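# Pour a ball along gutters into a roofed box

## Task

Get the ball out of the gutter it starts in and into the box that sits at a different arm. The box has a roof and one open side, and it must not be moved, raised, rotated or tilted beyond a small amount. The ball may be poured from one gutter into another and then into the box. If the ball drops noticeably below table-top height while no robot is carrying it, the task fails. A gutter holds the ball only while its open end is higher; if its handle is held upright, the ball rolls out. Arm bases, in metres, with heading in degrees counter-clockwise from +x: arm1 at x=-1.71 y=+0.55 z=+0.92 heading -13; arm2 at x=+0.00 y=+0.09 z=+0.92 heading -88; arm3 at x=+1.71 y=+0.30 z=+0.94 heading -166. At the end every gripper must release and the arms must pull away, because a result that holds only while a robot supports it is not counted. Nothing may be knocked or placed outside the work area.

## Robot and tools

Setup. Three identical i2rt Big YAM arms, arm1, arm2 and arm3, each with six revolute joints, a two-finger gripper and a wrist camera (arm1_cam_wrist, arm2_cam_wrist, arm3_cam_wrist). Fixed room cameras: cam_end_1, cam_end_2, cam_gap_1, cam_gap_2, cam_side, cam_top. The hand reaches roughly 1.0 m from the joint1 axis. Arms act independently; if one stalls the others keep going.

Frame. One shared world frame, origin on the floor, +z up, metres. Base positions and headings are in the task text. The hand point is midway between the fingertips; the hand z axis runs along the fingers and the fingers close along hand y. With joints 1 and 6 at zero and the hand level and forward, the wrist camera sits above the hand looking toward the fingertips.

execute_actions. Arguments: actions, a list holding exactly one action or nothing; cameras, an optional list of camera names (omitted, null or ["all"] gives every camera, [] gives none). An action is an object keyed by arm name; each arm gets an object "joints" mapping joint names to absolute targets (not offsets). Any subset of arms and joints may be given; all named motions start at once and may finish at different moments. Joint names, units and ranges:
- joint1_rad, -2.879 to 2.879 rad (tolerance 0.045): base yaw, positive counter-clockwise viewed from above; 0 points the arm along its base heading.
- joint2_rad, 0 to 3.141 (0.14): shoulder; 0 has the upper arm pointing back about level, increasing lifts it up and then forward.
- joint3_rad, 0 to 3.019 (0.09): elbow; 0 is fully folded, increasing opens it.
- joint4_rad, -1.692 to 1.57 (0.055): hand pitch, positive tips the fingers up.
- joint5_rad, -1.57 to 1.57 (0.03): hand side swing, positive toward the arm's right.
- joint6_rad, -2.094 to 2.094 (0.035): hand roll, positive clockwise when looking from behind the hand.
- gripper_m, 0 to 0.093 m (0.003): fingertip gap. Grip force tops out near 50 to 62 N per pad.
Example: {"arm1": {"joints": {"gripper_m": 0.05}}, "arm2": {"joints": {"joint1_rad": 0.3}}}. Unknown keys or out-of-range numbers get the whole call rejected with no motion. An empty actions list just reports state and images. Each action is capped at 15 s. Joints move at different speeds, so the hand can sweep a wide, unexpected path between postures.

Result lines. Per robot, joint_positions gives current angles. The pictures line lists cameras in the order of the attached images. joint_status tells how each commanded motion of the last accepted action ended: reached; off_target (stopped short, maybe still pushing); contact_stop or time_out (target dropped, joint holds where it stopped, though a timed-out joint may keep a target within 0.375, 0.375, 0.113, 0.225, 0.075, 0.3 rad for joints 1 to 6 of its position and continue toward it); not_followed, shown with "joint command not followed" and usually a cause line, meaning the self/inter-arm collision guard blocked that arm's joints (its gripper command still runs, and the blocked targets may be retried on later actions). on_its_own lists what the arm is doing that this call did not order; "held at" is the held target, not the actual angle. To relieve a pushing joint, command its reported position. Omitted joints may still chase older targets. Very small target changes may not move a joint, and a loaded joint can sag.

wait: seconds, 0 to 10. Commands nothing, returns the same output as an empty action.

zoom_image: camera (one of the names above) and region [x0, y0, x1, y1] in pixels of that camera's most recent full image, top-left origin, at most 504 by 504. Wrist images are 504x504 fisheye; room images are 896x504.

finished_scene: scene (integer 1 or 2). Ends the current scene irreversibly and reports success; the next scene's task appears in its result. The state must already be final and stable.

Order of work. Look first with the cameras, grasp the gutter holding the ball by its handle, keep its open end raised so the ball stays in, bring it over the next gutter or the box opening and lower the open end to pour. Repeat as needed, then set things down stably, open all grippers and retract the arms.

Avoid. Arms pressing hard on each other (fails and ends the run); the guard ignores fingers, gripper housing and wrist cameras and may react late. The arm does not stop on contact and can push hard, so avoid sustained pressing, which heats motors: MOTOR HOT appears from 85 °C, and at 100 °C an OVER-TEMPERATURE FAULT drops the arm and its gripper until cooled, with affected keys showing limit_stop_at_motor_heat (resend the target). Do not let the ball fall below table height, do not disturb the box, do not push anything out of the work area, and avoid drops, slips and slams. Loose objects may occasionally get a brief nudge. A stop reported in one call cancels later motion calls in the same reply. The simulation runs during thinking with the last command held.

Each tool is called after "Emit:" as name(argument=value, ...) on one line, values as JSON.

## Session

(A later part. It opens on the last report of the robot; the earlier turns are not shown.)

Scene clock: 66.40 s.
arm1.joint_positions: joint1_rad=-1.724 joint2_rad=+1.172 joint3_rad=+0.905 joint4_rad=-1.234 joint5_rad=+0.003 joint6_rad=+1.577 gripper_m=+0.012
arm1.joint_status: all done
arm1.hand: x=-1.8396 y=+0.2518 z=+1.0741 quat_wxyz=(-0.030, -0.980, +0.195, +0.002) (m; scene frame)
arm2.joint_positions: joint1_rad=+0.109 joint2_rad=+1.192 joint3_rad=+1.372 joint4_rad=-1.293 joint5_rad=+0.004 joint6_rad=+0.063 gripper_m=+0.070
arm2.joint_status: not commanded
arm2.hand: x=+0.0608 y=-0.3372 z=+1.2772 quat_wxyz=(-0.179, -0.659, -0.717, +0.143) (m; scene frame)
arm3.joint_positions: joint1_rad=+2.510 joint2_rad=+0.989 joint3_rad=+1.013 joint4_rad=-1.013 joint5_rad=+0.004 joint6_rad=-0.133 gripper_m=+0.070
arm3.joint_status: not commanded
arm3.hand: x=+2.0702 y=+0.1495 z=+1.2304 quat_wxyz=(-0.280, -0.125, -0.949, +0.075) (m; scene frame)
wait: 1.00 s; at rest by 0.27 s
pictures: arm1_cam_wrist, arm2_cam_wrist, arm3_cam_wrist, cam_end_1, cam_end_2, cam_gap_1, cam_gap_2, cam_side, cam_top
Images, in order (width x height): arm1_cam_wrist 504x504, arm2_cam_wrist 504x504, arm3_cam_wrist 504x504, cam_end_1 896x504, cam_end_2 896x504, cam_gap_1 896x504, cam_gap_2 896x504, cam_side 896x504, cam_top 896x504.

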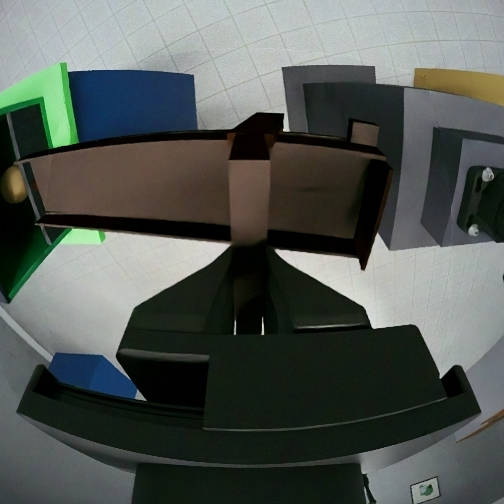

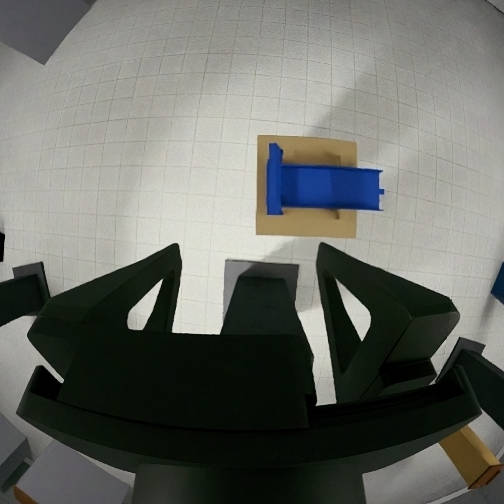

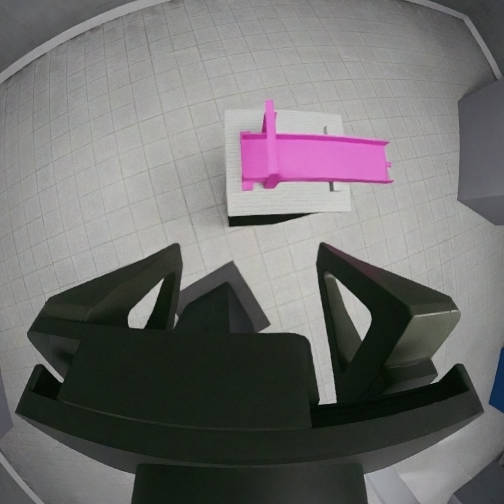

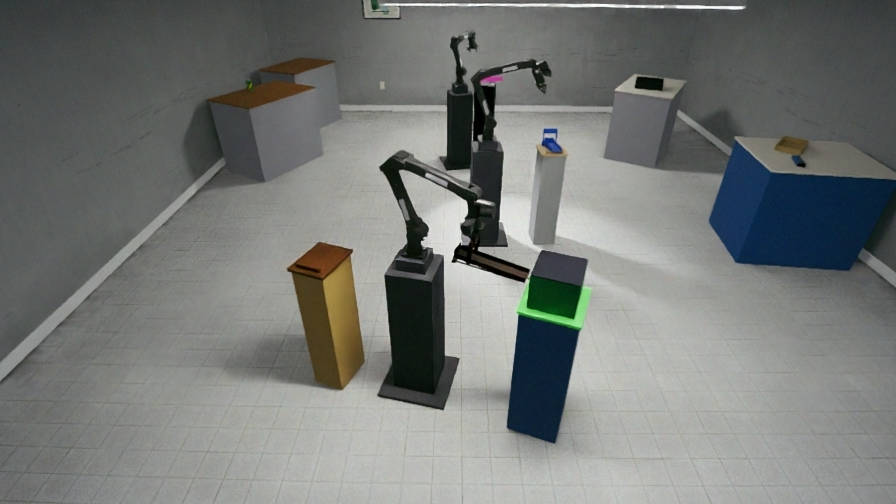

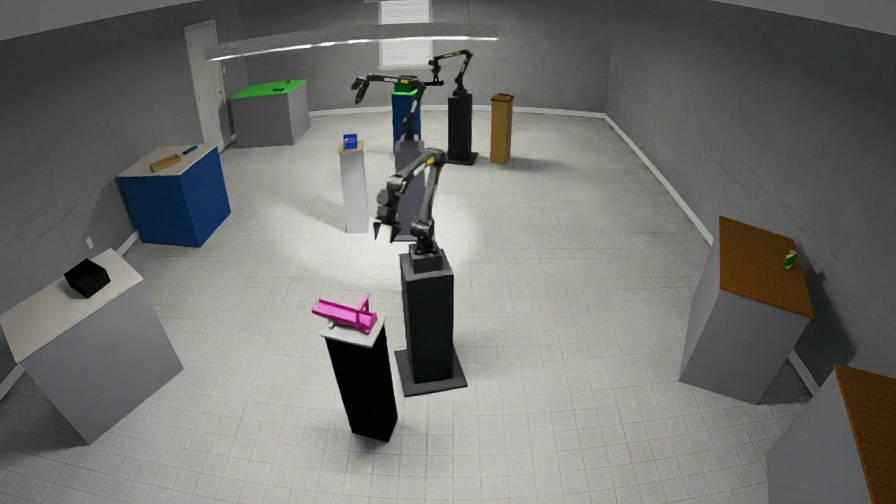

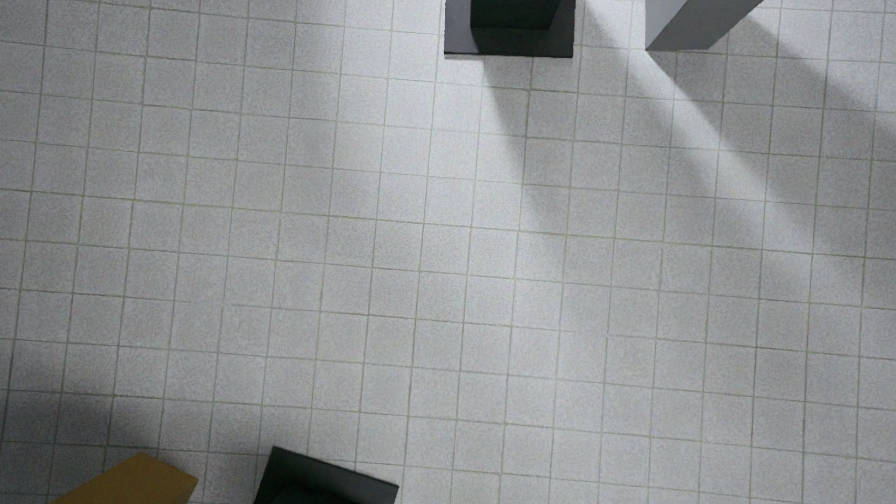

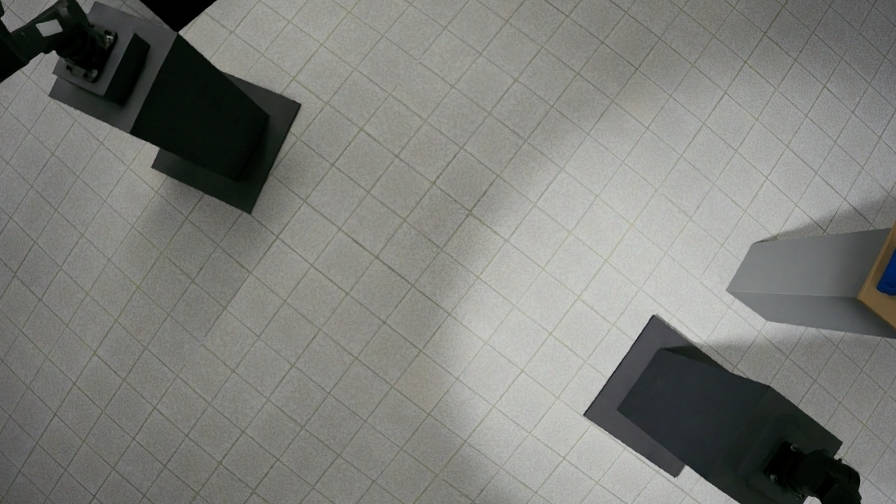

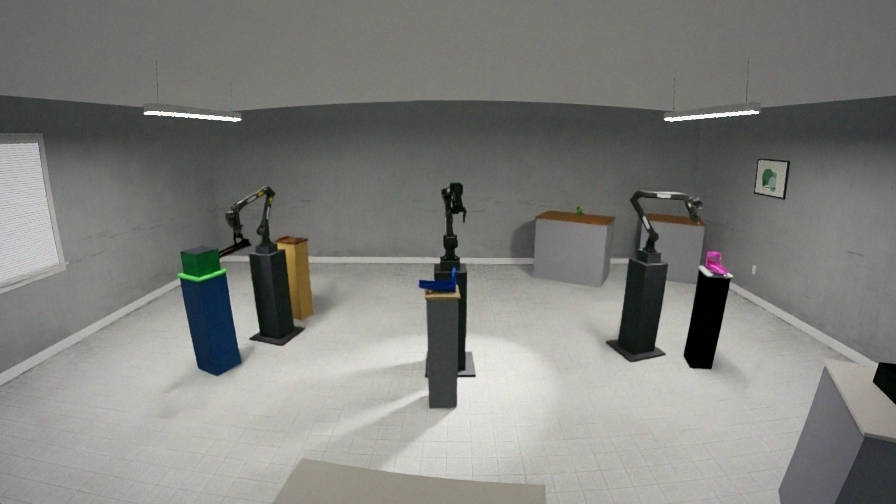

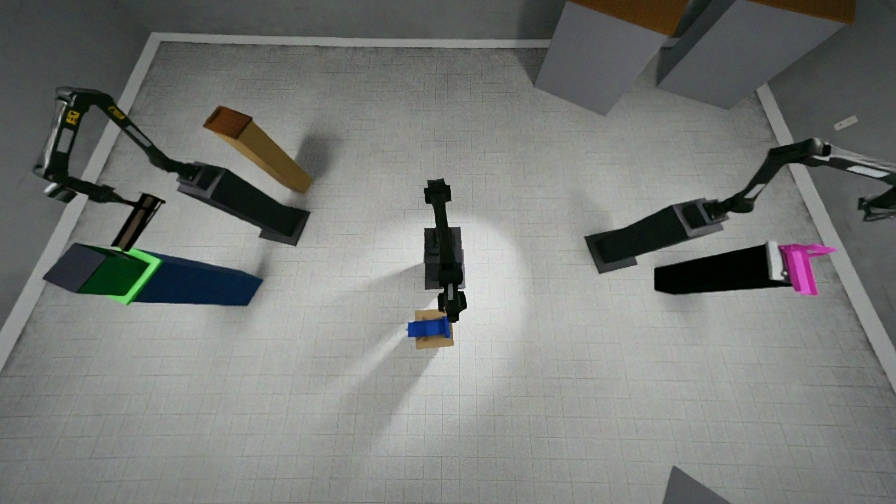

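Emit:
execute_actions(actions=[{"arm1":{"joints":{"joint1_rad":-1.3,"joint6_rad":1.1}}}], cameras=[])

Emit:
execute_actions(actions=[{"arm1":{"joints":{"joint1_rad":1.545,"joint2_rad":1.69,"joint3_rad":1.46,"joint4_rad":-1.27,"joint5_rad":-0.238,"joint6_rad":0.098}}}], cameras=["arm1_cam_wrist","cam_end_1"])

Scene clock: 68.10 s.
arm1.joint_positions: joint1_rad=-1.304 joint2_rad=+1.172 joint3_rad=+0.905 joint4_rad=-1.233 joint5_rad=-0.001 joint6_rad=+1.115 gripper_m=+0.012
arm1.joint_status: all done
arm1.hand: x=-1.7064 y=+0.2274 z=+1.0757 quat_wxyz=(-0.034, -0.970, -0.242, +0.000) (m; scene frame)
arm2.joint_positions: joint1_rad=+0.109 joint2_rad=+1.192 joint3_rad=+1.372 joint4_rad=-1.293 joint5_rad=+0.004 joint6_rad=+0.063 gripper_m=+0.070
arm2.joint_status: not commanded
arm2.hand: x=+0.0608 y=-0.3372 z=+1.2772 quat_wxyz=(-0.179, -0.659, -0.717, +0.143) (m; scene frame)
arm3.joint_positions: joint1_rad=+2.510 joint2_rad=+0.989 joint3_rad=+1.013 joint4_rad=-1.013 joint5_rad=+0.004 joint6_rad=-0.133 gripper_m=+0.070
arm3.joint_status: not commanded
arm3.hand: x=+2.0702 y=+0.1495 z=+1.2304 quat_wxyz=(-0.280, -0.125, -0.949, +0.075) (m; scene frame)
pictures: none
No camera images: the call's "cameras" was empty. Leave "cameras" out to get every camera's image.

Scene clock: 70.60 s.
arm1.joint_positions: joint1_rad=+1.550 joint2_rad=+1.704 joint3_rad=+1.413 joint4_rad=-1.262 joint5_rad=-0.235 joint6_rad=+0.110 gripper_m=+0.012
arm1.joint_status: all done
arm1.hand: x=-1.6270 y=+1.0538 z=+1.0671 quat_wxyz=(+0.063, +0.565, -0.817, -0.093) (m; scene frame)
arm2.joint_positions: joint1_rad=+0.109 joint2_rad=+1.192 joint3_rad=+1.372 joint4_rad=-1.293 joint5_rad=+0.004 joint6_rad=+0.063 gripper_m=+0.070
arm2.joint_status: not commanded
arm2.hand: x=+0.0608 y=-0.3372 z=+1.2772 quat_wxyz=(-0.179, -0.659, -0.717, +0.143) (m; scene frame)
arm3.joint_positions: joint1_rad=+2.510 joint2_rad=+0.989 joint3_rad=+1.013 joint4_rad=-1.013 joint5_rad=+0.004 joint6_rad=-0.133 gripper_m=+0.070
arm3.joint_status: not commanded
arm3.hand: x=+2.0702 y=+0.1495 z=+1.2304 quat_wxyz=(-0.280, -0.125, -0.949, +0.075) (m; scene frame)
pictures: arm1_cam_wrist, cam_end_1
Images, in order (width x height): arm1_cam_wrist 504x504, cam_end_1 896x504.

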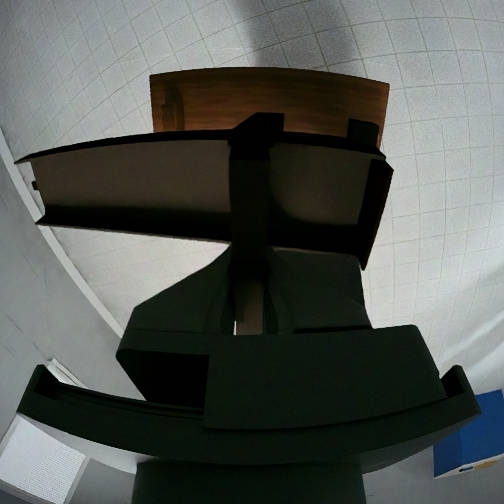

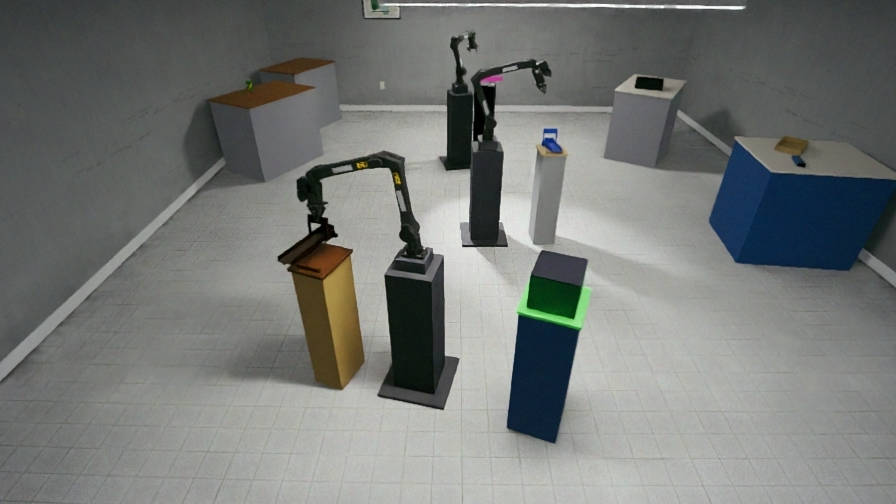

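Emit:
execute_actions(actions=[{"arm1":{"joints":{"joint1_rad":1.53,"joint2_rad":1.757,"joint3_rad":1.268,"joint4_rad":-1.045}}}], cameras=["arm1_cam_wrist"])

Scene clock: 71.70 s.
arm1.joint_positions: joint1_rad=+1.541 joint2_rad=+1.768 joint3_rad=+1.264 joint4_rad=-1.058 joint5_rad=-0.234 joint6_rad=+0.110 gripper_m=+0.012
arm1.joint_status: all done
arm1.hand: x=-1.6236 y=+1.0434 z=+0.9843 quat_wxyz=(+0.066, +0.561, -0.820, -0.090) (m; scene frame)
arm2.joint_positions: joint1_rad=+0.109 joint2_rad=+1.192 joint3_rad=+1.372 joint4_rad=-1.293 joint5_rad=+0.004 joint6_rad=+0.063 gripper_m=+0.070
arm2.joint_status: not commanded
arm2.hand: x=+0.0608 y=-0.3372 z=+1.2772 quat_wxyz=(-0.179, -0.659, -0.717, +0.143) (m; scene frame)
arm3.joint_positions: joint1_rad=+2.510 joint2_rad=+0.989 joint3_rad=+1.013 joint4_rad=-1.013 joint5_rad=+0.004 joint6_rad=-0.133 gripper_m=+0.070
arm3.joint_status: not commanded
arm3.hand: x=+2.0702 y=+0.1495 z=+1.2304 quat_wxyz=(-0.280, -0.125, -0.949, +0.075) (m; scene frame)
pictures: arm1_cam_wrist
Images, in order (width x height): arm1_cam_wrist 504x504.

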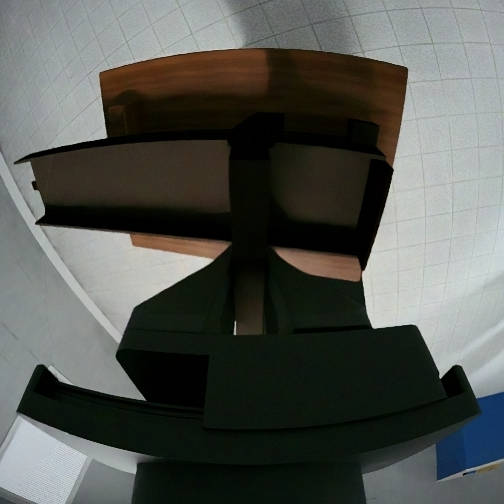

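Emit:
execute_actions(actions=[{"arm1":{"joints":{"joint3_rad":1.25,"gripper_m":0.05}}}], cameras=[])

Emit:
execute_actions(actions=[{"arm1":{"joints":{"joint2_rad":1.35,"gripper_m":0.07}}}], cameras=["arm1_cam_wrist","cam_end_1","cam_side"])

Scene clock: 72.40 s.
arm1.joint_positions: joint1_rad=+1.541 joint2_rad=+1.760 joint3_rad=+1.264 joint4_rad=-1.057 joint5_rad=-0.235 joint6_rad=+0.110 gripper_m=+0.050
arm1.joint_status: all done
arm1.hand: x=-1.6237 y=+1.0440 z=+0.9880 quat_wxyz=(+0.063, +0.561, -0.820, -0.094) (m; scene frame)
arm2.joint_positions: joint1_rad=+0.109 joint2_rad=+1.192 joint3_rad=+1.372 joint4_rad=-1.293 joint5_rad=+0.004 joint6_rad=+0.063 gripper_m=+0.070
arm2.joint_status: not commanded
arm2.hand: x=+0.0608 y=-0.3372 z=+1.2772 quat_wxyz=(-0.179, -0.659, -0.717, +0.143) (m; scene frame)
arm3.joint_positions: joint1_rad=+2.510 joint2_rad=+0.989 joint3_rad=+1.013 joint4_rad=-1.013 joint5_rad=+0.004 joint6_rad=-0.133 gripper_m=+0.070
arm3.joint_status: not commanded
arm3.hand: x=+2.0702 y=+0.1495 z=+1.2304 quat_wxyz=(-0.280, -0.125, -0.949, +0.075) (m; scene frame)
pictures: none
No camera images: the call's "cameras" was empty. Leave "cameras" out to get every camera's image.

Scene clock: 73.73 s.
arm1.joint_positions: joint1_rad=+1.541 joint2_rad=+1.341 joint3_rad=+1.258 joint4_rad=-1.057 joint5_rad=-0.236 joint6_rad=+0.110 gripper_m=+0.070
arm1.joint_status: all done
arm1.hand: x=-1.6307 y=+1.0265 z=+1.1851 quat_wxyz=(-0.093, +0.569, -0.786, -0.224) (m; scene frame)
arm2.joint_positions: joint1_rad=+0.109 joint2_rad=+1.192 joint3_rad=+1.372 joint4_rad=-1.293 joint5_rad=+0.004 joint6_rad=+0.063 gripper_m=+0.070
arm2.joint_status: not commanded
arm2.hand: x=+0.0608 y=-0.3372 z=+1.2772 quat_wxyz=(-0.179, -0.659, -0.717, +0.143) (m; scene frame)
arm3.joint_positions: joint1_rad=+2.510 joint2_rad=+0.989 joint3_rad=+1.013 joint4_rad=-1.013 joint5_rad=+0.004 joint6_rad=-0.133 gripper_m=+0.070
arm3.joint_status: not commanded
arm3.hand: x=+2.0702 y=+0.1495 z=+1.2304 quat_wxyz=(-0.280, -0.125, -0.949, +0.075) (m; scene frame)
pictures: arm1_cam_wrist, cam_end_1, cam_side
Images, in order (width x height): arm1_cam_wrist 504x504, cam_end_1 896x504, cam_side 896x504.

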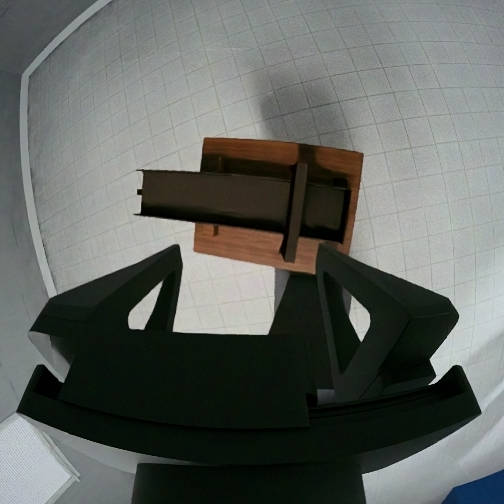

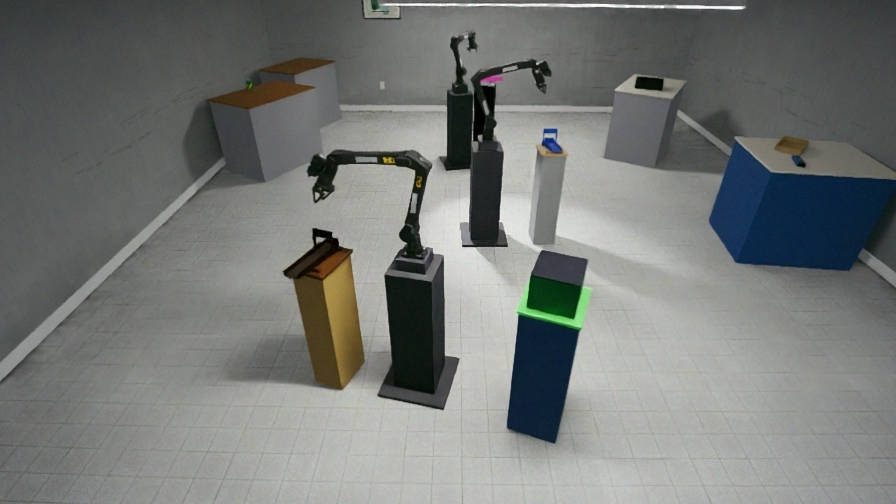

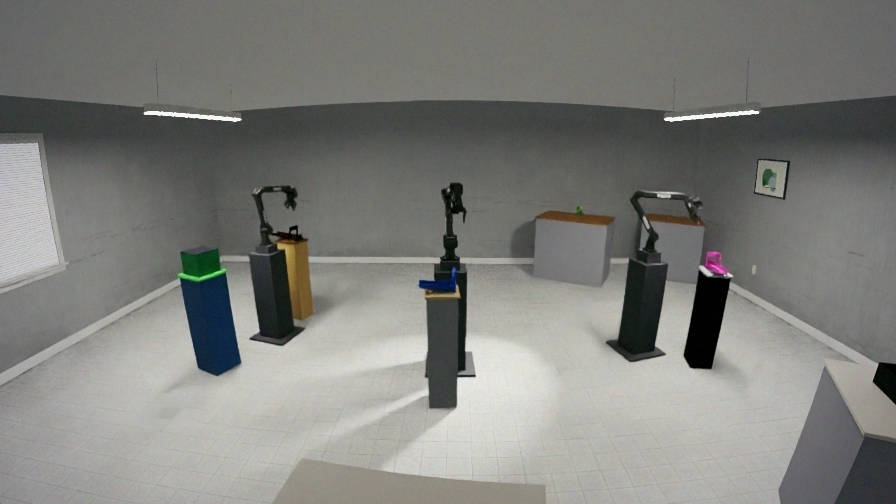

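Emit:
finished_scene(scene=1)

The scene is finished: the task was done.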